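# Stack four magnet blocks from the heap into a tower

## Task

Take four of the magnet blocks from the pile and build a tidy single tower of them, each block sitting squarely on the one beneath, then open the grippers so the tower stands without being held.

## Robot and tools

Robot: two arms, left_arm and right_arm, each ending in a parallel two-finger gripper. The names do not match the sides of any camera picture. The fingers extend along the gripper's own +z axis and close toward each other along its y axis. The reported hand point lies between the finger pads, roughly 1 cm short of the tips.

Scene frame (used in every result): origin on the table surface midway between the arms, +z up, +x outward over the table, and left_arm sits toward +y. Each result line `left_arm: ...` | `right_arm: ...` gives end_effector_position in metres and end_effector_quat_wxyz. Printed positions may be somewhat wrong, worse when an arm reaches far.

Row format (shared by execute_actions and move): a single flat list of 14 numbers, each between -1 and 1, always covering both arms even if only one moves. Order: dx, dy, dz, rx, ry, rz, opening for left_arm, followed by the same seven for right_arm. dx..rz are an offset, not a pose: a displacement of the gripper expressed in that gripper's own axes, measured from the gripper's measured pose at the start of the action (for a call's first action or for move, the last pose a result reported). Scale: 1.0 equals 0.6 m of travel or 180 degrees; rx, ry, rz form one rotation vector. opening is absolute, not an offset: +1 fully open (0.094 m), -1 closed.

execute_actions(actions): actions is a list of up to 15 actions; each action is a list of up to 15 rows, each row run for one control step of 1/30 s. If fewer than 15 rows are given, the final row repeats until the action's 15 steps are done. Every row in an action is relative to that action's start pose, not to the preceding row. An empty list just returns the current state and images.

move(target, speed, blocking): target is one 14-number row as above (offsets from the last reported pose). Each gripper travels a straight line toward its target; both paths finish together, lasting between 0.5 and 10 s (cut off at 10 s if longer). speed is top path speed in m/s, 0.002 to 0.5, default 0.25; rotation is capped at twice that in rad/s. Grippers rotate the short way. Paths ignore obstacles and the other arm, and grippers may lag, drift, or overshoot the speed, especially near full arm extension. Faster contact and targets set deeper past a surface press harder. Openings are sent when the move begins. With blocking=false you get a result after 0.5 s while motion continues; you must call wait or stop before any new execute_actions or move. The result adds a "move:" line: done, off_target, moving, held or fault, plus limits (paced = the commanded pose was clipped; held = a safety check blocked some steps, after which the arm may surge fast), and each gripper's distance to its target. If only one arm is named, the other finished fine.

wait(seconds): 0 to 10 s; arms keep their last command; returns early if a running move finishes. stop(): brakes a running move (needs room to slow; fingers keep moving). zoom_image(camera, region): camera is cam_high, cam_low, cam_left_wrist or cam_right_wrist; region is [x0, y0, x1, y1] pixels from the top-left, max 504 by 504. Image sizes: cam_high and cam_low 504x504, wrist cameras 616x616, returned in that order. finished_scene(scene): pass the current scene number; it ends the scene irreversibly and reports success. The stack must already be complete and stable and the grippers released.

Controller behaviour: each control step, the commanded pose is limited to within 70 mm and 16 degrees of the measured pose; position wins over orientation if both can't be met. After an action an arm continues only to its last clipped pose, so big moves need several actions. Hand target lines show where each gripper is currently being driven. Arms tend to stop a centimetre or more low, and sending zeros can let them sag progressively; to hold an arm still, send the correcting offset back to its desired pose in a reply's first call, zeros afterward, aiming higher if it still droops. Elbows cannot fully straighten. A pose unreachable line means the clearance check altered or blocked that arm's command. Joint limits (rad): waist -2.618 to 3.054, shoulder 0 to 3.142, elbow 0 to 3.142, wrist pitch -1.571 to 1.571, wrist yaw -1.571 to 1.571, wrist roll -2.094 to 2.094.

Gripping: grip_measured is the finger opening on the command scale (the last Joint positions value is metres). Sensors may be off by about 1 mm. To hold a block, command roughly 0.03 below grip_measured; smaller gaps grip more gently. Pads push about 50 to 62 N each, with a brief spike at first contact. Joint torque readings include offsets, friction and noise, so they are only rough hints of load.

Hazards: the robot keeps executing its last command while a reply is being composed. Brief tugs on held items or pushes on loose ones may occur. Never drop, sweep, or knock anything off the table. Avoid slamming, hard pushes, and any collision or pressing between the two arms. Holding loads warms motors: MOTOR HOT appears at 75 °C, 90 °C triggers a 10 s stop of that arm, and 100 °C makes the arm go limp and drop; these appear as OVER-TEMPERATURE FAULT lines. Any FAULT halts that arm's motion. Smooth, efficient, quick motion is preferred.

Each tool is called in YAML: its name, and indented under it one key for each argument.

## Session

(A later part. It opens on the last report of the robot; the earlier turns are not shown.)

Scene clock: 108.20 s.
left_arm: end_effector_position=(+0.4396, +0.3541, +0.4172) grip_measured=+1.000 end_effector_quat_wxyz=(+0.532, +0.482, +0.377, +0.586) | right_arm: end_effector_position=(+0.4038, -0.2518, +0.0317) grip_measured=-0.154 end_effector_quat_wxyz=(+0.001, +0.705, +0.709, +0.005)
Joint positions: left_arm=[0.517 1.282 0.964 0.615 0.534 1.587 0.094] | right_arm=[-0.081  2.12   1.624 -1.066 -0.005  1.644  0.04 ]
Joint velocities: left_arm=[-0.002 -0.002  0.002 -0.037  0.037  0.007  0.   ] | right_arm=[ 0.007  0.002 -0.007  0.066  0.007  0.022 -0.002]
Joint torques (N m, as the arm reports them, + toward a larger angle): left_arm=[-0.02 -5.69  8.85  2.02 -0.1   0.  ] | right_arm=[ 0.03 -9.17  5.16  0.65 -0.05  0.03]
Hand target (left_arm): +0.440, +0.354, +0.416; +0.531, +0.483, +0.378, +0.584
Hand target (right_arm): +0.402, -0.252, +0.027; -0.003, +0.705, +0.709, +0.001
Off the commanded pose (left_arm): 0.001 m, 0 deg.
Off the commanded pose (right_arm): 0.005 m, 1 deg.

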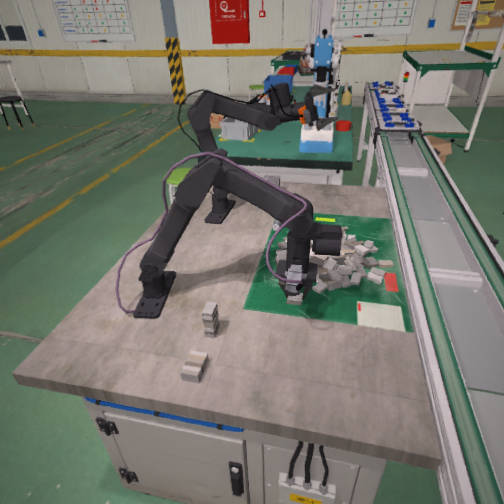

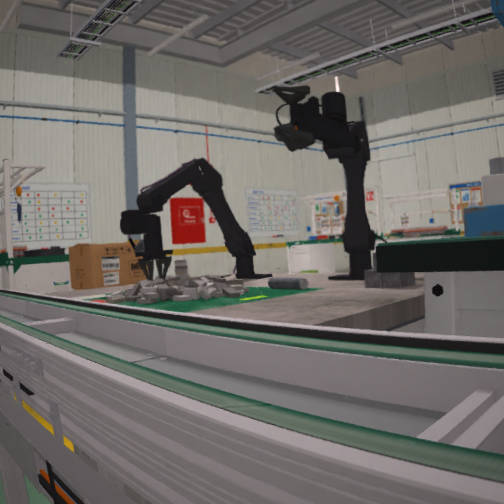

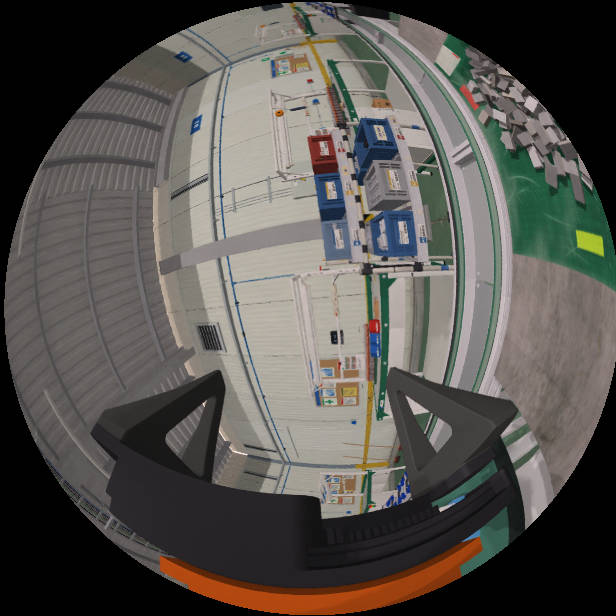

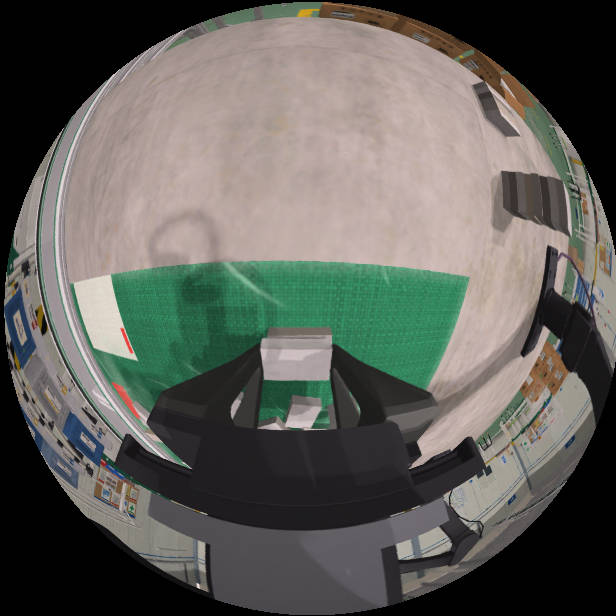

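execute_actions:
  actions:
    - [[0,0,0,0,0,0,1,0,-0.003,0.02,0.003,0,0,-0.185],[0,0,0,0,0,0,1,0,-0.003,0.028,0.003,0,0,-0.185],[0,0,0,0,0,0,1,0,-0.003,0.028,0.003,0,0,-0.185],[0,0,0,0,0,0,1,0,-0.003,0.009,0.003,0,0,-0.185]]

zoom_image:
  camera: "cam_right_wrist"
  region: [240,280,360,400]

Scene clock: 110.37 s.
left_arm: end_effector_position=(+0.4393, +0.3540, +0.4182) grip_measured=+1.000 end_effector_quat_wxyz=(+0.532, +0.482, +0.375, +0.587) | right_arm: end_effector_position=(+0.4064, -0.2516, +0.0295) grip_measured=-0.154 end_effector_quat_wxyz=(+0.004, +0.705, +0.709, +0.009)
Joint positions: left_arm=[0.517 1.282 0.964 0.619 0.534 1.587 0.094] | right_arm=[-0.081  2.121  1.618 -1.047 -0.005  1.644  0.04 ]
Joint velocities: left_arm=[-0.002  0.027 -0.012  0.066 -0.037  0.037  0.   ] | right_arm=[-0.002  0.012  0.012 -0.066 -0.007 -0.037  0.   ]
Joint torques (N m, as the arm reports them, + toward a larger angle): left_arm=[-0.01 -5.68  8.85  2.02 -0.1   0.  ] | right_arm=[ 0.04 -9.6   5.39  0.49 -0.04 -0.02]
Hand target (left_arm): +0.440, +0.354, +0.417; +0.532, +0.482, +0.377, +0.586
Hand target (right_arm): +0.402, -0.252, +0.026; -0.002, +0.705, +0.709, +0.002
Off the commanded pose (left_arm): 0.001 m, 0 deg.
Off the commanded pose (right_arm): 0.005 m, 1 deg.

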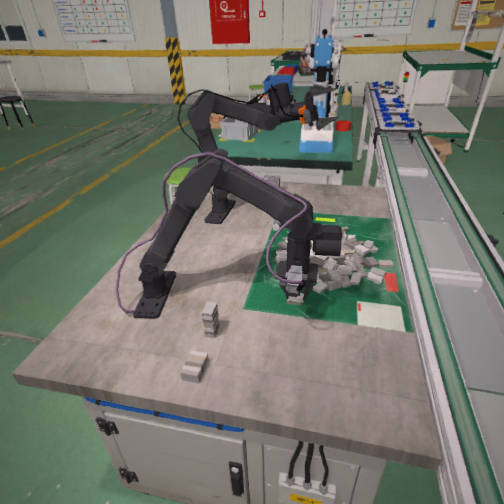

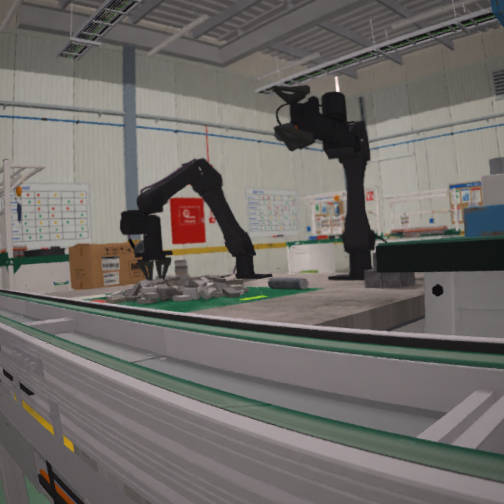

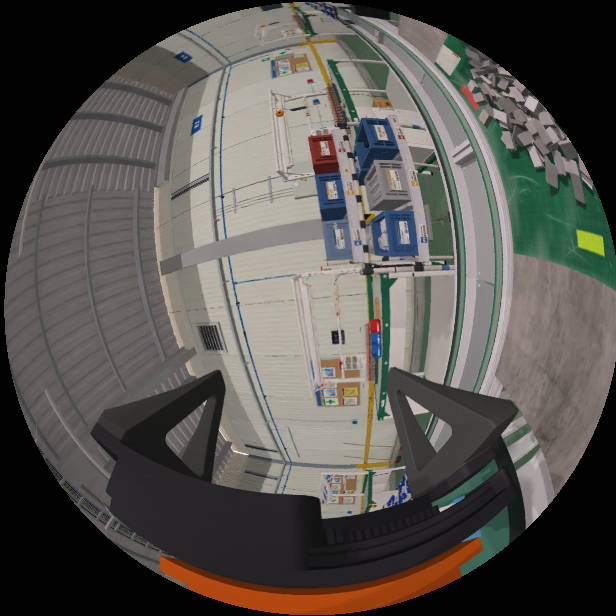

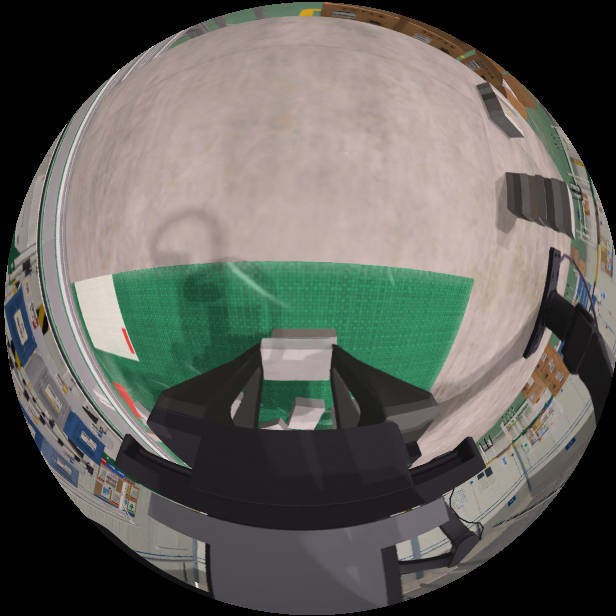

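Region (240, 280, 360, 400) of cam_right_wrist's 616x616 image, scaled by 4.200, with more detail than that image has.

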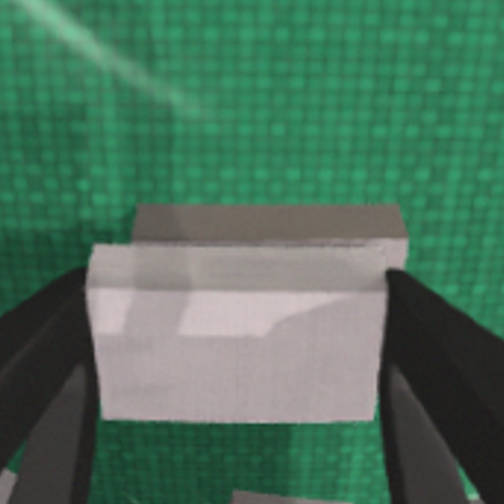

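execute_actions:
  actions:
    - [[0,0,0,0,0,0,1,0,-0.012,0,0.011,0,0,-0.185],[0,0,0,0,0,0,1,0,-0.012,0,0.011,0,0,-0.185],[0,0,0,0,0,0,1,0,-0.012,0,0.011,0,0,-0.185],[0,0,0,0,0,0,1,0,-0.008,0,0.007,0,0,-0.185]]

zoom_image:
  camera: "cam_right_wrist"
  region: [240,280,360,400]

Scene clock: 112.40 s.
left_arm: end_effector_position=(+0.4391, +0.3538, +0.4192) grip_measured=+1.000 end_effector_quat_wxyz=(+0.532, +0.481, +0.373, +0.588) | right_arm: end_effector_position=(+0.4043, -0.2518, +0.0295) grip_measured=-0.154 end_effector_quat_wxyz=(+0.002, +0.705, +0.709, +0.006)
Joint positions: left_arm=[0.517 1.282 0.964 0.624 0.534 1.587 0.094] | right_arm=[-0.081  2.121  1.618 -1.056 -0.005  1.644  0.04 ]
Joint velocities: left_arm=[-0.002  0.012 -0.022  0.081 -0.095 -0.022  0.   ] | right_arm=[-0.002  0.002 -0.012 -0.022 -0.022 -0.037 -0.001]
Joint torques (N m, as the arm reports them, + toward a larger angle): left_arm=[-0.02 -5.69  8.85  2.07 -0.1   0.  ] | right_arm=[ 0.   -9.77  5.71  0.45 -0.04  0.  ]
Hand target (left_arm): +0.439, +0.354, +0.418; +0.532, +0.482, +0.375, +0.587
Hand target (right_arm): +0.402, -0.252, +0.029; -0.003, +0.705, +0.709, +0.002
Off the commanded pose (left_arm): 0.001 m, 0 deg.
Off the commanded pose (right_arm): 0.003 m, 1 deg.

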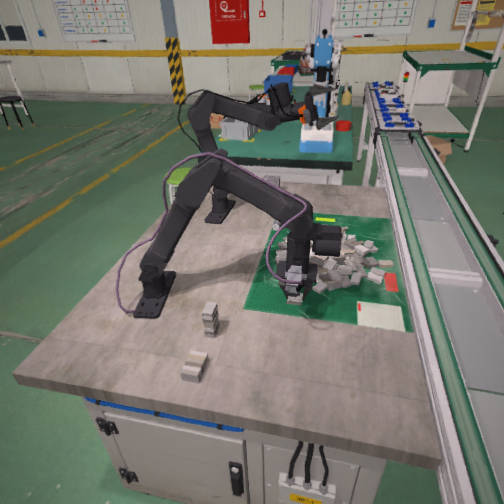

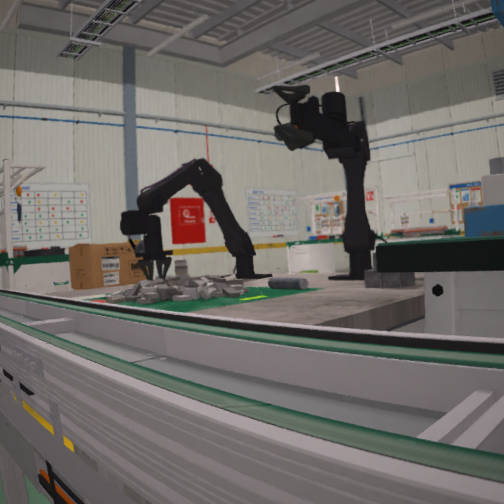

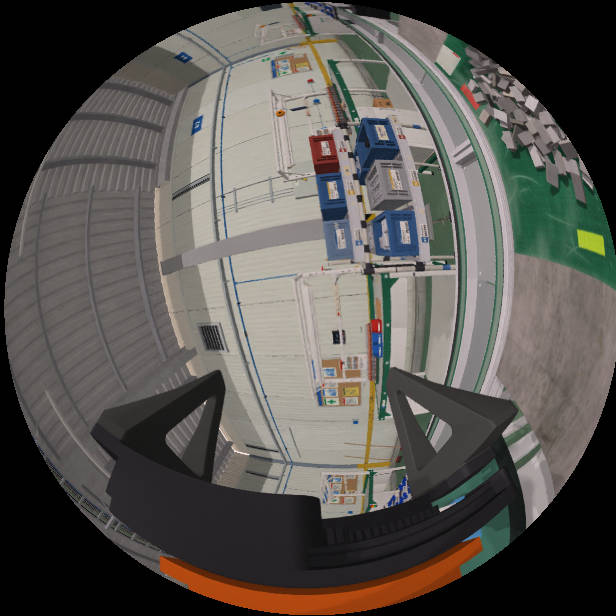

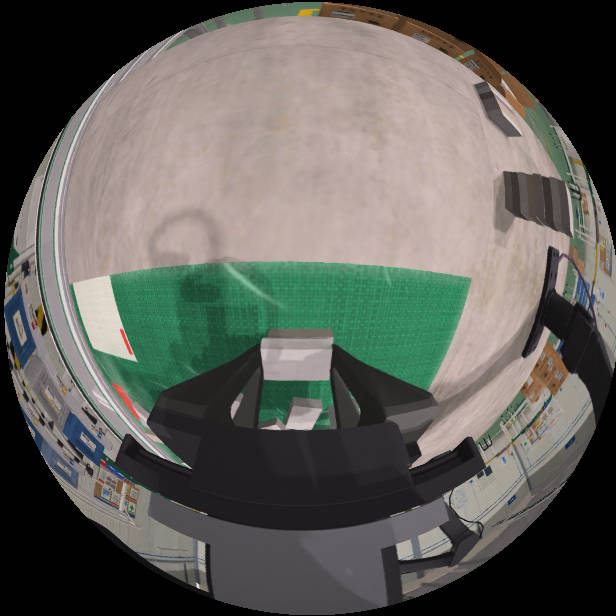

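Region (240, 280, 360, 400) of cam_right_wrist's 616x616 image, scaled by 4.200, with more detail than that image has.

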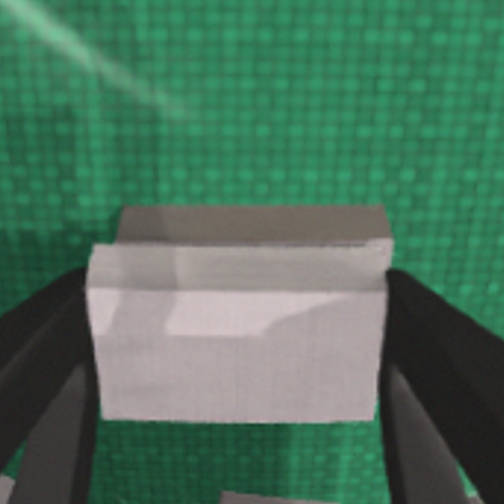

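execute_actions:
  actions:
    - [[0,0,0,0,0,0,1,0,-0.009,0,0.008,0,0,-0.185]]

zoom_image:
  camera: "cam_right_wrist"
  region: [240,280,360,400]

zoom_image:
  camera: "cam_high"
  region: [265,265,325,315]

Scene clock: 114.93 s.
left_arm: end_effector_position=(+0.4388, +0.3537, +0.4202) grip_measured=+1.000 end_effector_quat_wxyz=(+0.532, +0.480, +0.371, +0.590) | right_arm: end_effector_position=(+0.4026, -0.2519, +0.0295) grip_measured=-0.154 end_effector_quat_wxyz=(-0.001, +0.705, +0.709, +0.004)
Joint positions: left_arm=[0.517 1.282 0.964 0.628 0.534 1.587 0.094] | right_arm=[-0.081  2.121  1.618 -1.063 -0.005  1.644  0.04 ]
Joint velocities: left_arm=[-0.007  0.017  0.012 -0.007  0.007  0.022  0.   ] | right_arm=[-0.002  0.007 -0.002 -0.022 -0.037 -0.007 -0.   ]
Joint torques (N m, as the arm reports them, + toward a larger angle): left_arm=[-0.02 -5.67  8.83  2.03 -0.1  -0.01] | right_arm=[ 0.06 -9.63  5.68  0.38 -0.04  0.01]
Hand target (left_arm): +0.439, +0.354, +0.419; +0.532, +0.481, +0.373, +0.588
Hand target (right_arm): +0.399, -0.252, +0.029; -0.007, +0.705, +0.709, -0.003
Off the commanded pose (left_arm): 0.001 m, 0 deg.
Off the commanded pose (right_arm): 0.004 m, 1 deg.

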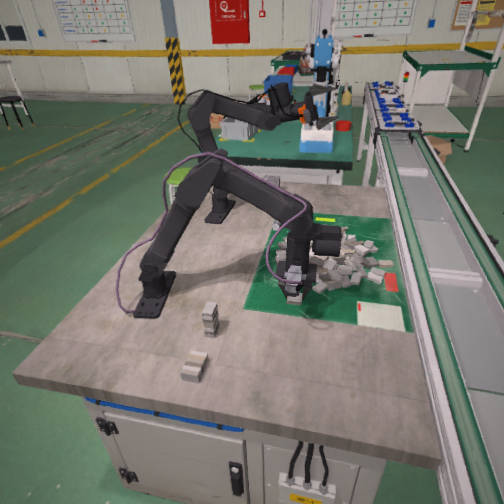

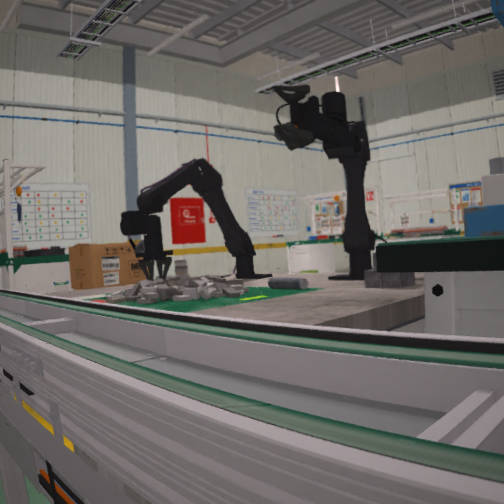

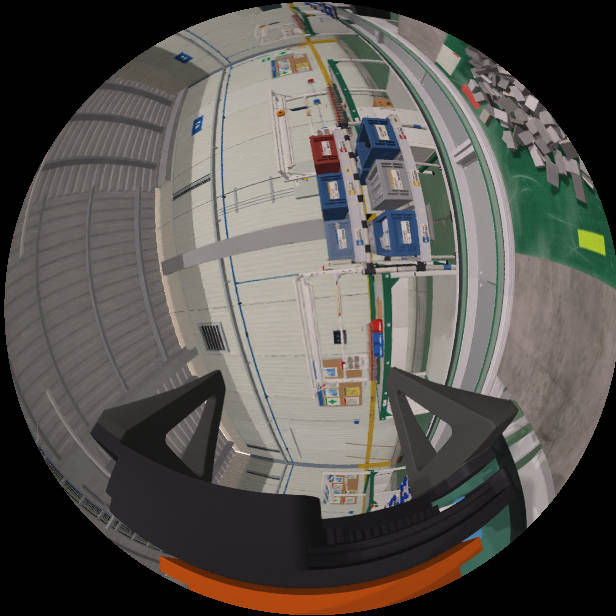

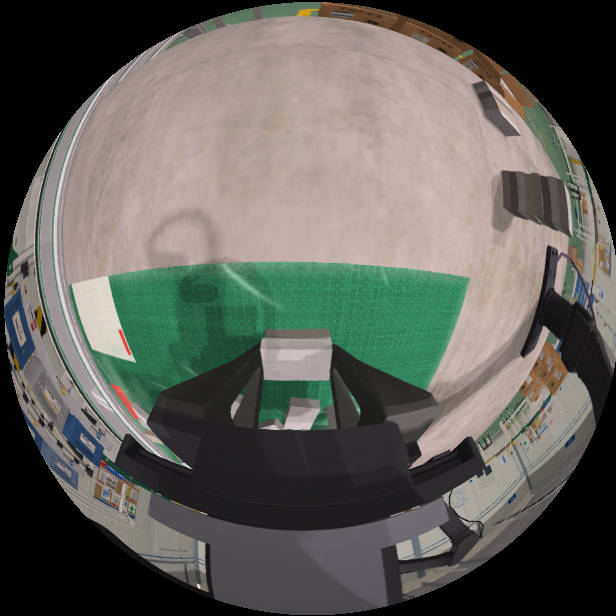

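Region (240, 280, 360, 400) of cam_right_wrist's 616x616 image, scaled by 4.200, with more detail than that image has.

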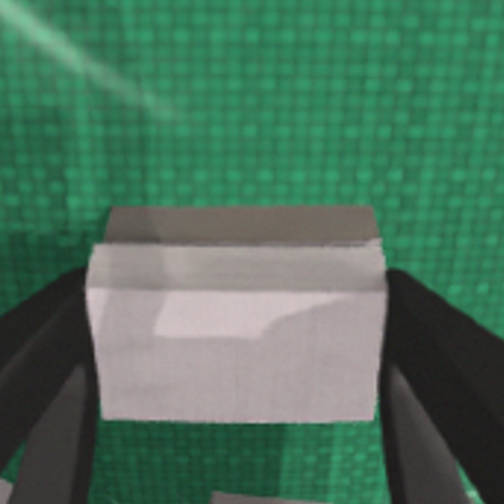

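Region (265, 265, 325, 315) of cam_high's 504x504 image, scaled by 8.400, with more detail than that image has.

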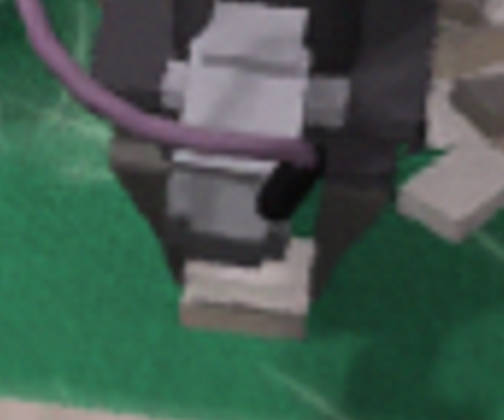

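execute_actions:
  actions:
    - [[0,0,0,0,0,0,1,0.002,-0.006,0.02,0.005,0,0,-0.185],[0,0,0,0,0,0,1,0.002,-0.006,0.024,0.005,0,0,-0.185],[0,0,0,0,0,0,1,0.002,-0.006,0.024,0.005,0,0,-0.185],[0,0,0,0,0,0,1,0.002,-0.006,0.007,0.005,0,0,-0.185]]

zoom_image:
  camera: "cam_right_wrist"
  region: [240,280,360,400]

Scene clock: 117.70 s.
left_arm: end_effector_position=(+0.4385, +0.3536, +0.4212) grip_measured=+1.000 end_effector_quat_wxyz=(+0.533, +0.480, +0.370, +0.591) | right_arm: end_effector_position=(+0.4052, -0.2517, +0.0295) grip_measured=-0.154 end_effector_quat_wxyz=(+0.003, +0.705, +0.709, +0.008)
Joint positions: left_arm=[0.517 1.282 0.964 0.633 0.534 1.587 0.094] | right_arm=[-0.081  2.121  1.618 -1.052 -0.005  1.644  0.04 ]
Joint velocities: left_arm=[-0.002 -0.002 -0.012  0.037  0.037 -0.022  0.   ] | right_arm=[-0.002 -0.002 -0.007 -0.037 -0.095  0.007  0.   ]
Joint torques (N m, as the arm reports them, + toward a larger angle): left_arm=[-0.02 -5.67  8.83  2.02 -0.11  0.  ] | right_arm=[ 0.26 -9.58  4.93  0.5  -0.05  0.05]
Hand target (left_arm): +0.439, +0.354, +0.420; +0.532, +0.480, +0.371, +0.590
Hand target (right_arm): +0.399, -0.251, +0.025; -0.006, +0.705, +0.709, -0.002
Off the commanded pose (left_arm): 0.001 m, 0 deg.
Off the commanded pose (right_arm): 0.008 m, 2 deg.

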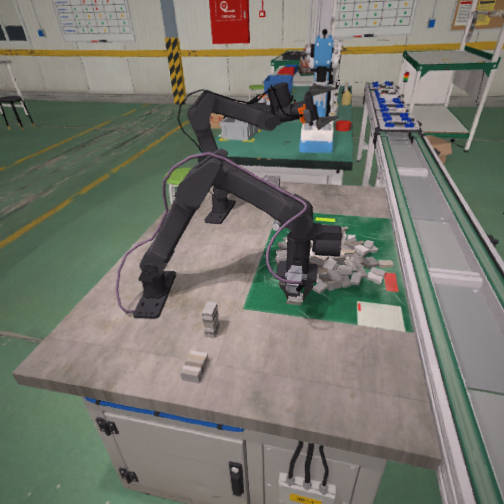

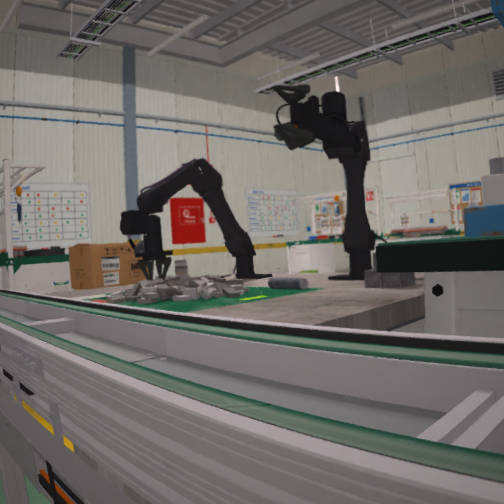

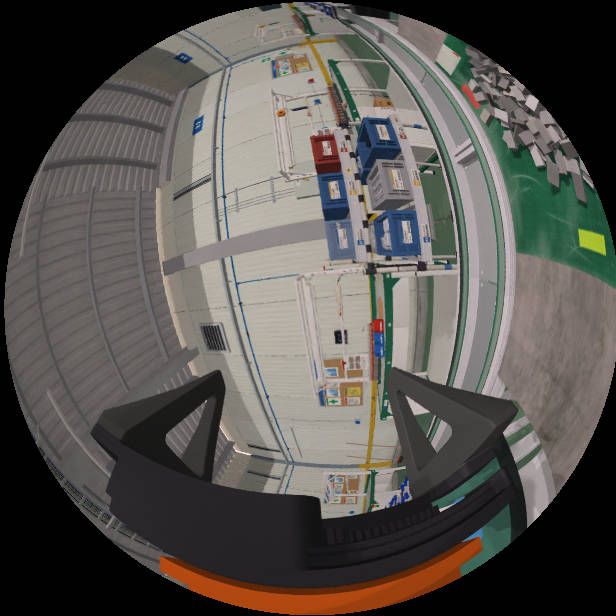

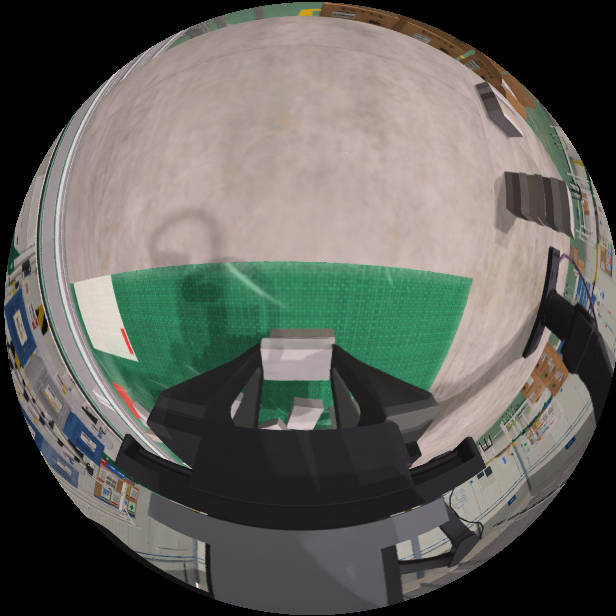

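Region (240, 280, 360, 400) of cam_right_wrist's 616x616 image, scaled by 4.200, with more detail than that image has.

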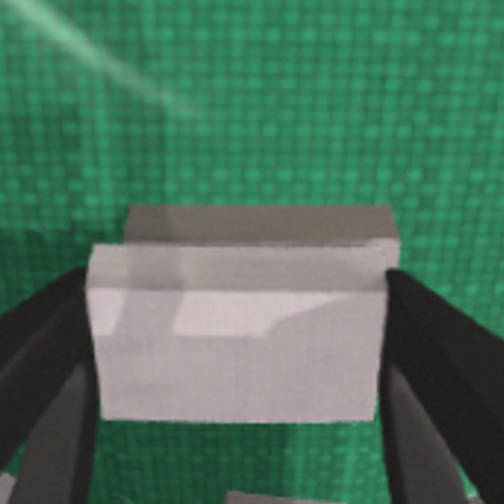

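execute_actions:
  actions:
    - [[0,0,0,0,0,0,1,0.002,-0.018,0.02,0.011,0,0,-0.185],[0,0,0,0,0,0,1,0.002,-0.018,0.02,0.011,0,0,-0.185],[0,0,0,0,0,0,1,0.002,-0.018,0.02,0.011,0,0,-0.185],[0,0,0,0,0,0,1,0.002,-0.007,0.006,0.006,0,0,-0.185]]

zoom_image:
  camera: "cam_right_wrist"
  region: [240,280,360,400]

Scene clock: 120.27 s.
left_arm: end_effector_position=(+0.4383, +0.3534, +0.4221) grip_measured=+1.000 end_effector_quat_wxyz=(+0.533, +0.479, +0.368, +0.592) | right_arm: end_effector_position=(+0.4023, -0.2519, +0.0262) grip_measured=-0.154 end_effector_quat_wxyz=(-0.000, +0.705, +0.709, +0.004)
Joint positions: left_arm=[0.517 1.282 0.964 0.637 0.534 1.587 0.094] | right_arm=[-0.081  2.122  1.606 -1.049 -0.005  1.644  0.04 ]
Joint velocities: left_arm=[-0.012  0.007  0.007 -0.051 -0.037  0.051  0.   ] | right_arm=[-0.017  0.017 -0.002  0.007 -0.007  0.007  0.001]
Joint torques (N m, as the arm reports them, + toward a larger angle): left_arm=[-0.02 -5.66  8.83  2.02 -0.1   0.  ] | right_arm=[ 0.34 -9.55  5.81  0.49 -0.03  0.07]
Hand target (left_arm): +0.439, +0.354, +0.421; +0.533, +0.480, +0.370, +0.591
Hand target (right_arm): +0.401, -0.251, +0.026; -0.004, +0.705, +0.709, +0.001
Off the commanded pose (left_arm): 0.001 m, 0 deg.
Off the commanded pose (right_arm): 0.002 m, 1 deg.

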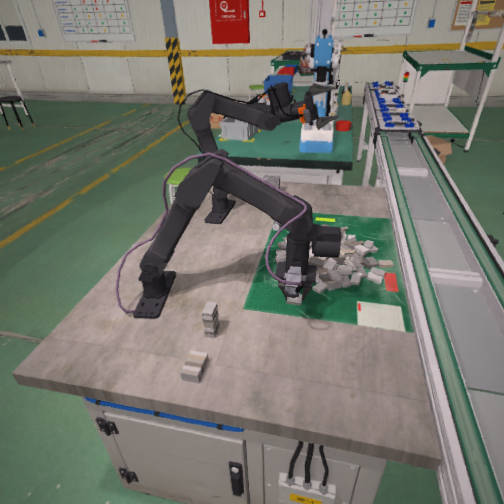

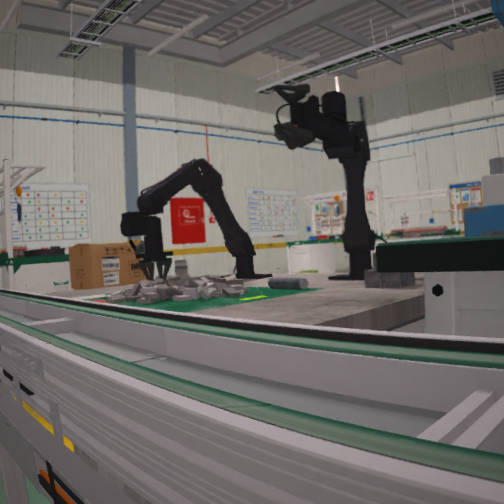

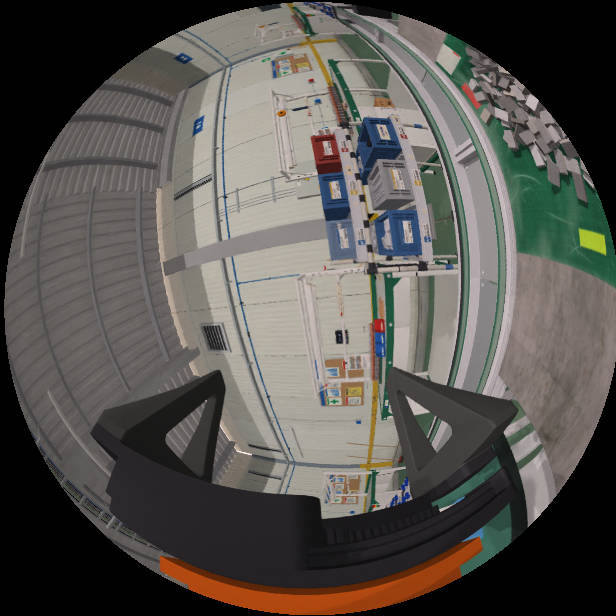

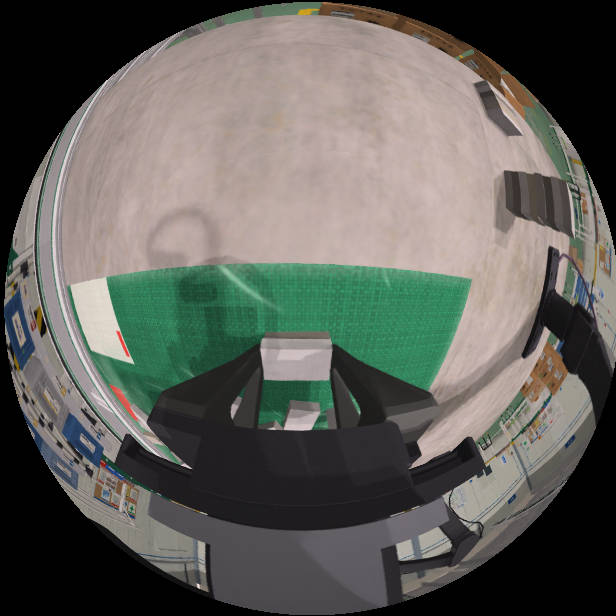

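Region (240, 280, 360, 400) of cam_right_wrist's 616x616 image, scaled by 4.200, with more detail than that image has.

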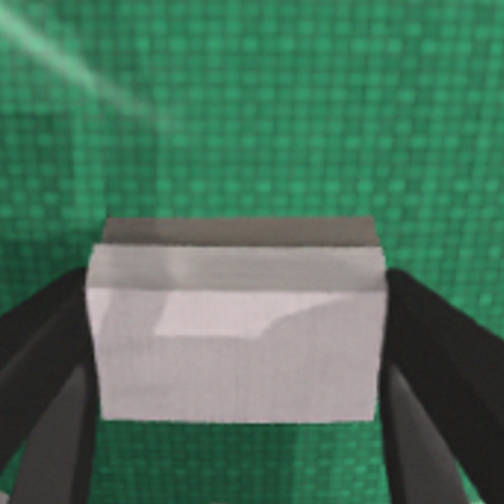

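execute_actions:
  actions:
    - [[0,0,0,0,0,0,1,0.011,0,0,0,0,0,-0.185],[0,0,0,0,0,0,1,0.011,0,0,0,0,0,-0.185],[0,0,0,0,0,0,1,0.011,0,0,0,0,0,-0.185],[0,0,0,0,0,0,1,0.004,0,0,0,0,0,-0.185]]

zoom_image:
  camera: "cam_right_wrist"
  region: [240,280,360,400]

Scene clock: 121.97 s.
left_arm: end_effector_position=(+0.4380, +0.3533, +0.4230) grip_measured=+1.000 end_effector_quat_wxyz=(+0.533, +0.479, +0.367, +0.594) | right_arm: end_effector_position=(+0.4022, -0.2506, +0.0262) grip_measured=-0.154 end_effector_quat_wxyz=(-0.000, +0.705, +0.709, +0.004)
Joint positions: left_arm=[0.517 1.282 0.964 0.642 0.534 1.587 0.094] | right_arm=[-0.078  2.122  1.606 -1.049 -0.005  1.647  0.04 ]
Joint velocities: left_arm=[ 0.017  0.002  0.002  0.007 -0.022  0.051  0.   ] | right_arm=[-0.007 -0.002 -0.012  0.081 -0.007 -0.066 -0.   ]
Joint torques (N m, as the arm reports them, + toward a larger angle): left_arm=[-0.02 -5.66  8.82  1.98 -0.1   0.  ] | right_arm=[ 0.16 -9.81  5.53  0.57 -0.04  0.03]
Hand target (left_arm): +0.438, +0.353, +0.422; +0.533, +0.479, +0.368, +0.592
Hand target (right_arm): +0.402, -0.250, +0.026; -0.000, +0.705, +0.709, +0.004
Off the commanded pose (left_arm): 0.001 m, 0 deg.
Off the commanded pose (right_arm): 0.001 m, 0 deg.

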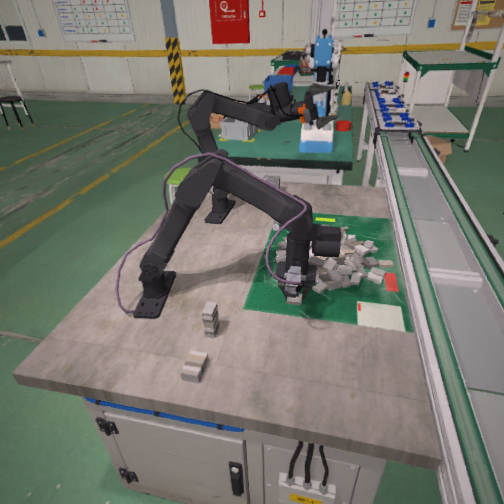

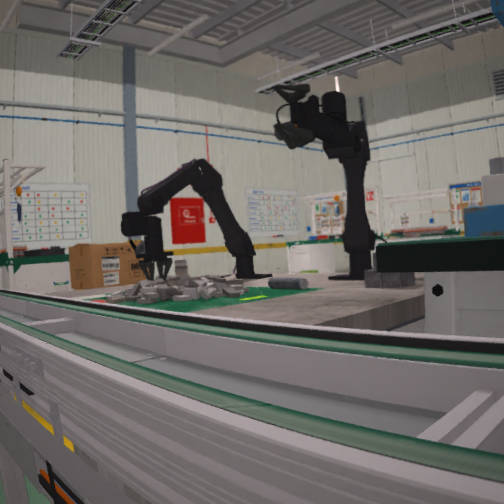

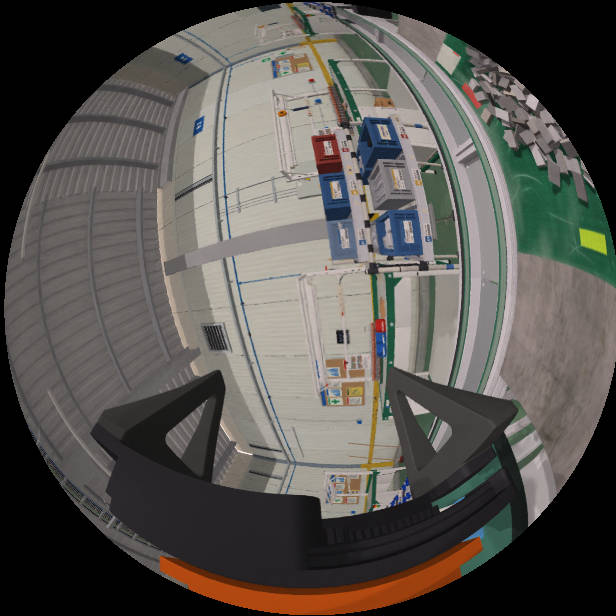

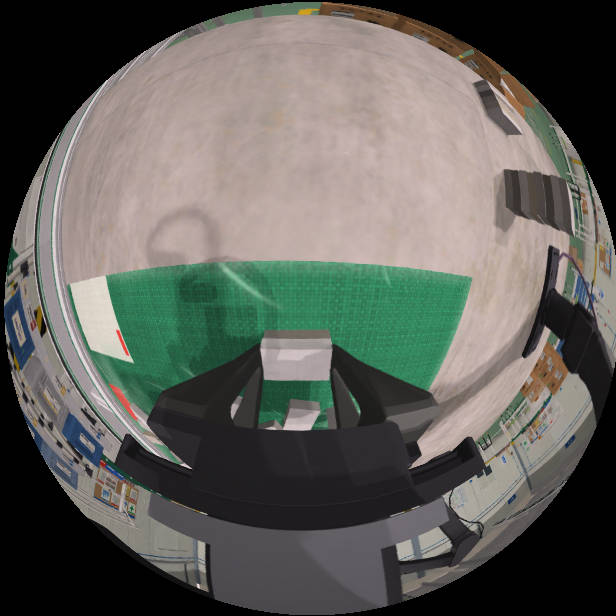

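Region (240, 280, 360, 400) of cam_right_wrist's 616x616 image, scaled by 4.200, with more detail than that image has.

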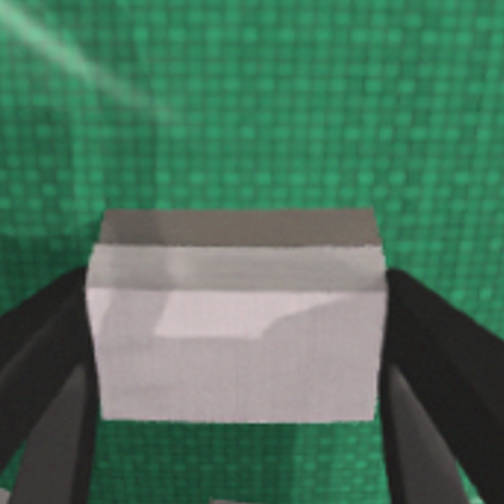

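execute_actions:
  actions:
    - [[0,0,0,0,0,0,1,0.010,0.004,0,-0.003,0,0,-0.185],[0,0,0,0,0,0,1,0.010,0.004,0,-0.003,0,0,-0.185],[0,0,0,0,0,0,1,0.010,0.004,0,-0.003,0,0,-0.185],[0,0,0,0,0,0,1,0.003,0.004,0,-0.003,0,0,-0.185]]

zoom_image:
  camera: "cam_right_wrist"
  region: [240,280,360,400]

Scene clock: 124.03 s.
left_arm: end_effector_position=(+0.4377, +0.3531, +0.4239) grip_measured=+1.000 end_effector_quat_wxyz=(+0.533, +0.478, +0.365, +0.595) | right_arm: end_effector_position=(+0.4031, -0.2497, +0.0262) grip_measured=-0.154 end_effector_quat_wxyz=(+0.001, +0.705, +0.709, +0.006)
Joint positions: left_arm=[0.517 1.282 0.964 0.646 0.534 1.587 0.094] | right_arm=[-0.076  2.122  1.606 -1.044 -0.005  1.65   0.04 ]
Joint velocities: left_arm=[-0.007  0.007  0.002  0.066  0.007 -0.007  0.   ] | right_arm=[-0.007 -0.022  0.007  0.007 -0.081 -0.022  0.   ]
Joint torques (N m, as the arm reports them, + toward a larger angle): left_arm=[-0.02 -5.66  8.82  2.02 -0.11  0.  ] | right_arm=[ 0.2  -9.84  5.57  0.63 -0.03  0.03]
Hand target (left_arm): +0.438, +0.353, +0.423; +0.533, +0.479, +0.367, +0.594
Hand target (right_arm): +0.405, -0.249, +0.026; +0.003, +0.705, +0.709, +0.007
Off the commanded pose (left_arm): 0.001 m, 0 deg.
Off the commanded pose (right_arm): 0.002 m, 0 deg.

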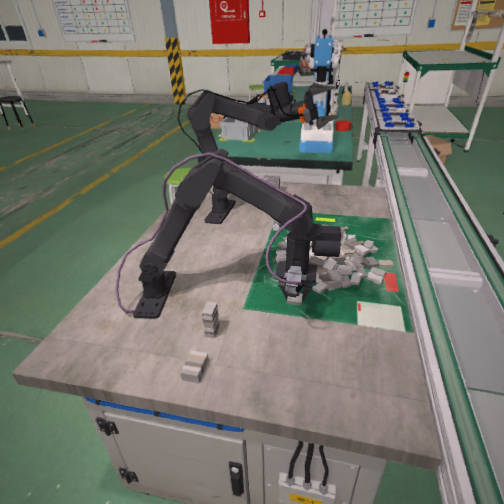

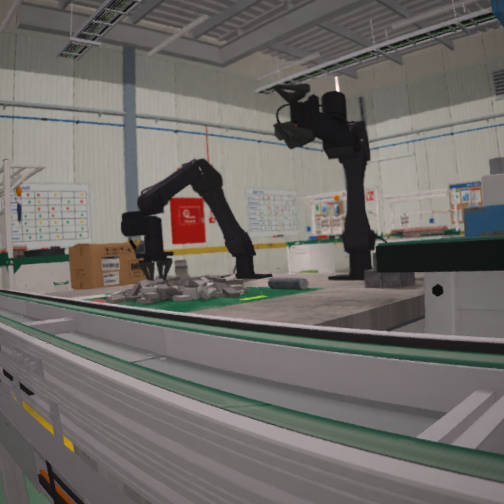

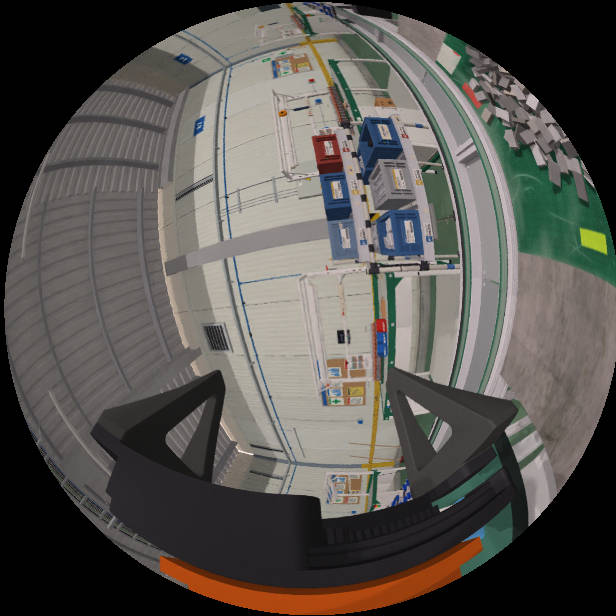

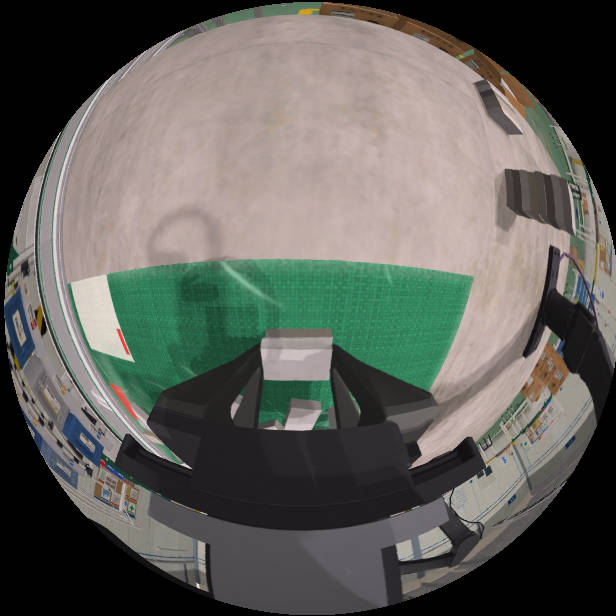

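Region (240, 280, 360, 400) of cam_right_wrist's 616x616 image, scaled by 4.200, with more detail than that image has.

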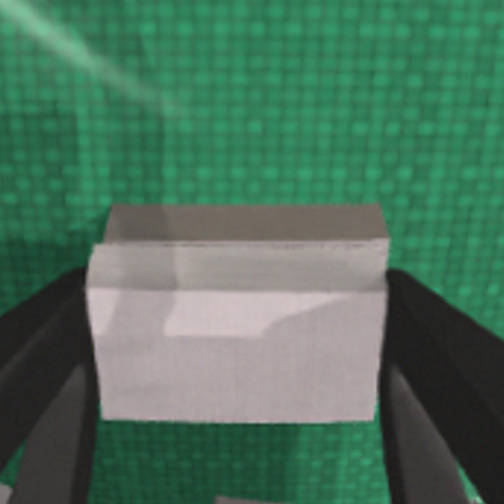

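Elbow kick, smaller.

execute_actions:
  actions:
    - [[0,0,0,0,0,0,1,0.002,-0.017,0.02,0.010,0,0,-0.185],[0,0,0,0,0,0,1,0.002,-0.017,0.02,0.010,0,0,-0.185],[0,0,0,0,0,0,1,0.002,-0.017,0.02,0.010,0,0,-0.185],[0,0,0,0,0,0,1,0.002,-0.002,0.003,0.001,0,0,-0.185]]

zoom_image:
  camera: "cam_right_wrist"
  region: [240,280,360,400]

Scene clock: 125.73 s.
left_arm: end_effector_position=(+0.4374, +0.3530, +0.4249) grip_measured=+1.000 end_effector_quat_wxyz=(+0.534, +0.477, +0.363, +0.596) | right_arm: end_effector_position=(+0.4029, -0.2497, +0.0249) grip_measured=-0.154 end_effector_quat_wxyz=(+0.001, +0.705, +0.709, +0.006)
Joint positions: left_arm=[0.517 1.282 0.964 0.651 0.534 1.587 0.094] | right_arm=[-0.076  2.122  1.601 -1.038 -0.006  1.65   0.04 ]
Joint velocities: left_arm=[-0.007 -0.012  0.012 -0.11  -0.022 -0.037  0.   ] | right_arm=[ 0.007 -0.012  0.007 -0.007 -0.022 -0.066 -0.001]
Joint torques (N m, as the arm reports them, + toward a larger angle): left_arm=[-0.03 -5.65  8.82  1.99 -0.11 -0.01] | right_arm=[ 0.24 -9.88  5.26  0.58 -0.01  0.02]
Hand target (left_arm): +0.438, +0.353, +0.424; +0.533, +0.478, +0.365, +0.595
Hand target (right_arm): +0.402, -0.249, +0.024; +0.000, +0.705, +0.709, +0.005
Off the commanded pose (left_arm): 0.001 m, 0 deg.
Off the commanded pose (right_arm): 0.002 m, 0 deg.

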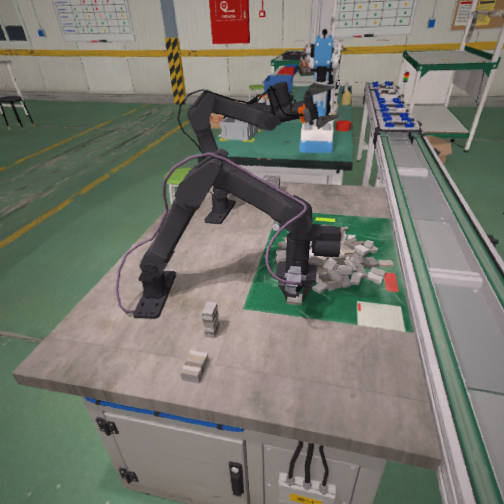

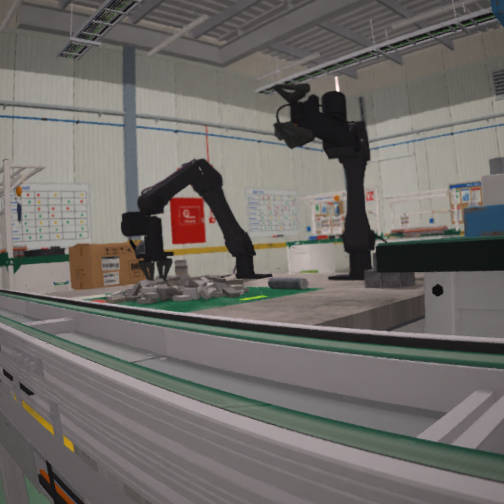

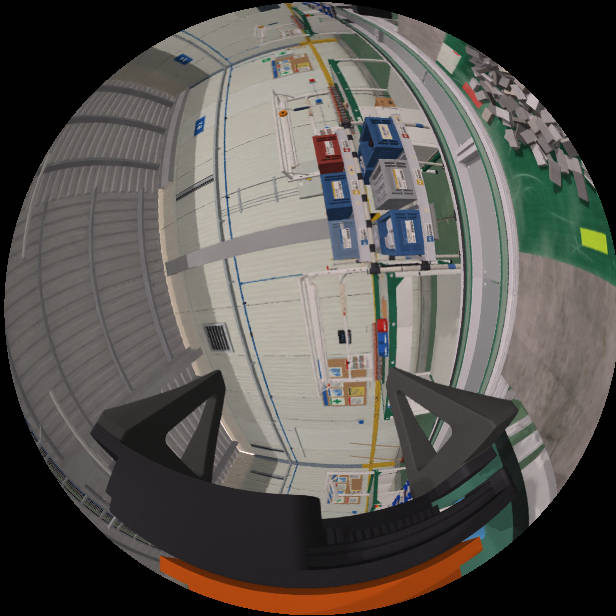

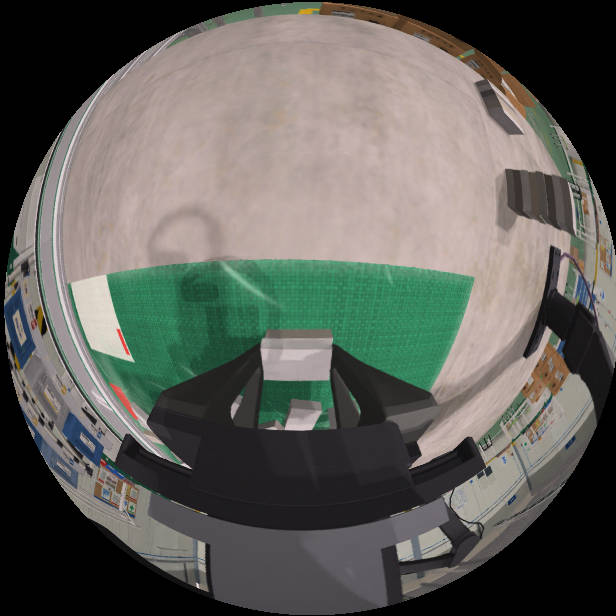

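Region (240, 280, 360, 400) of cam_right_wrist's 616x616 image, scaled by 4.200, with more detail than that image has.

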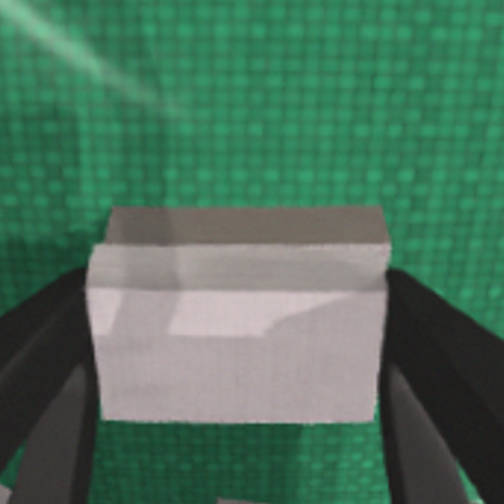

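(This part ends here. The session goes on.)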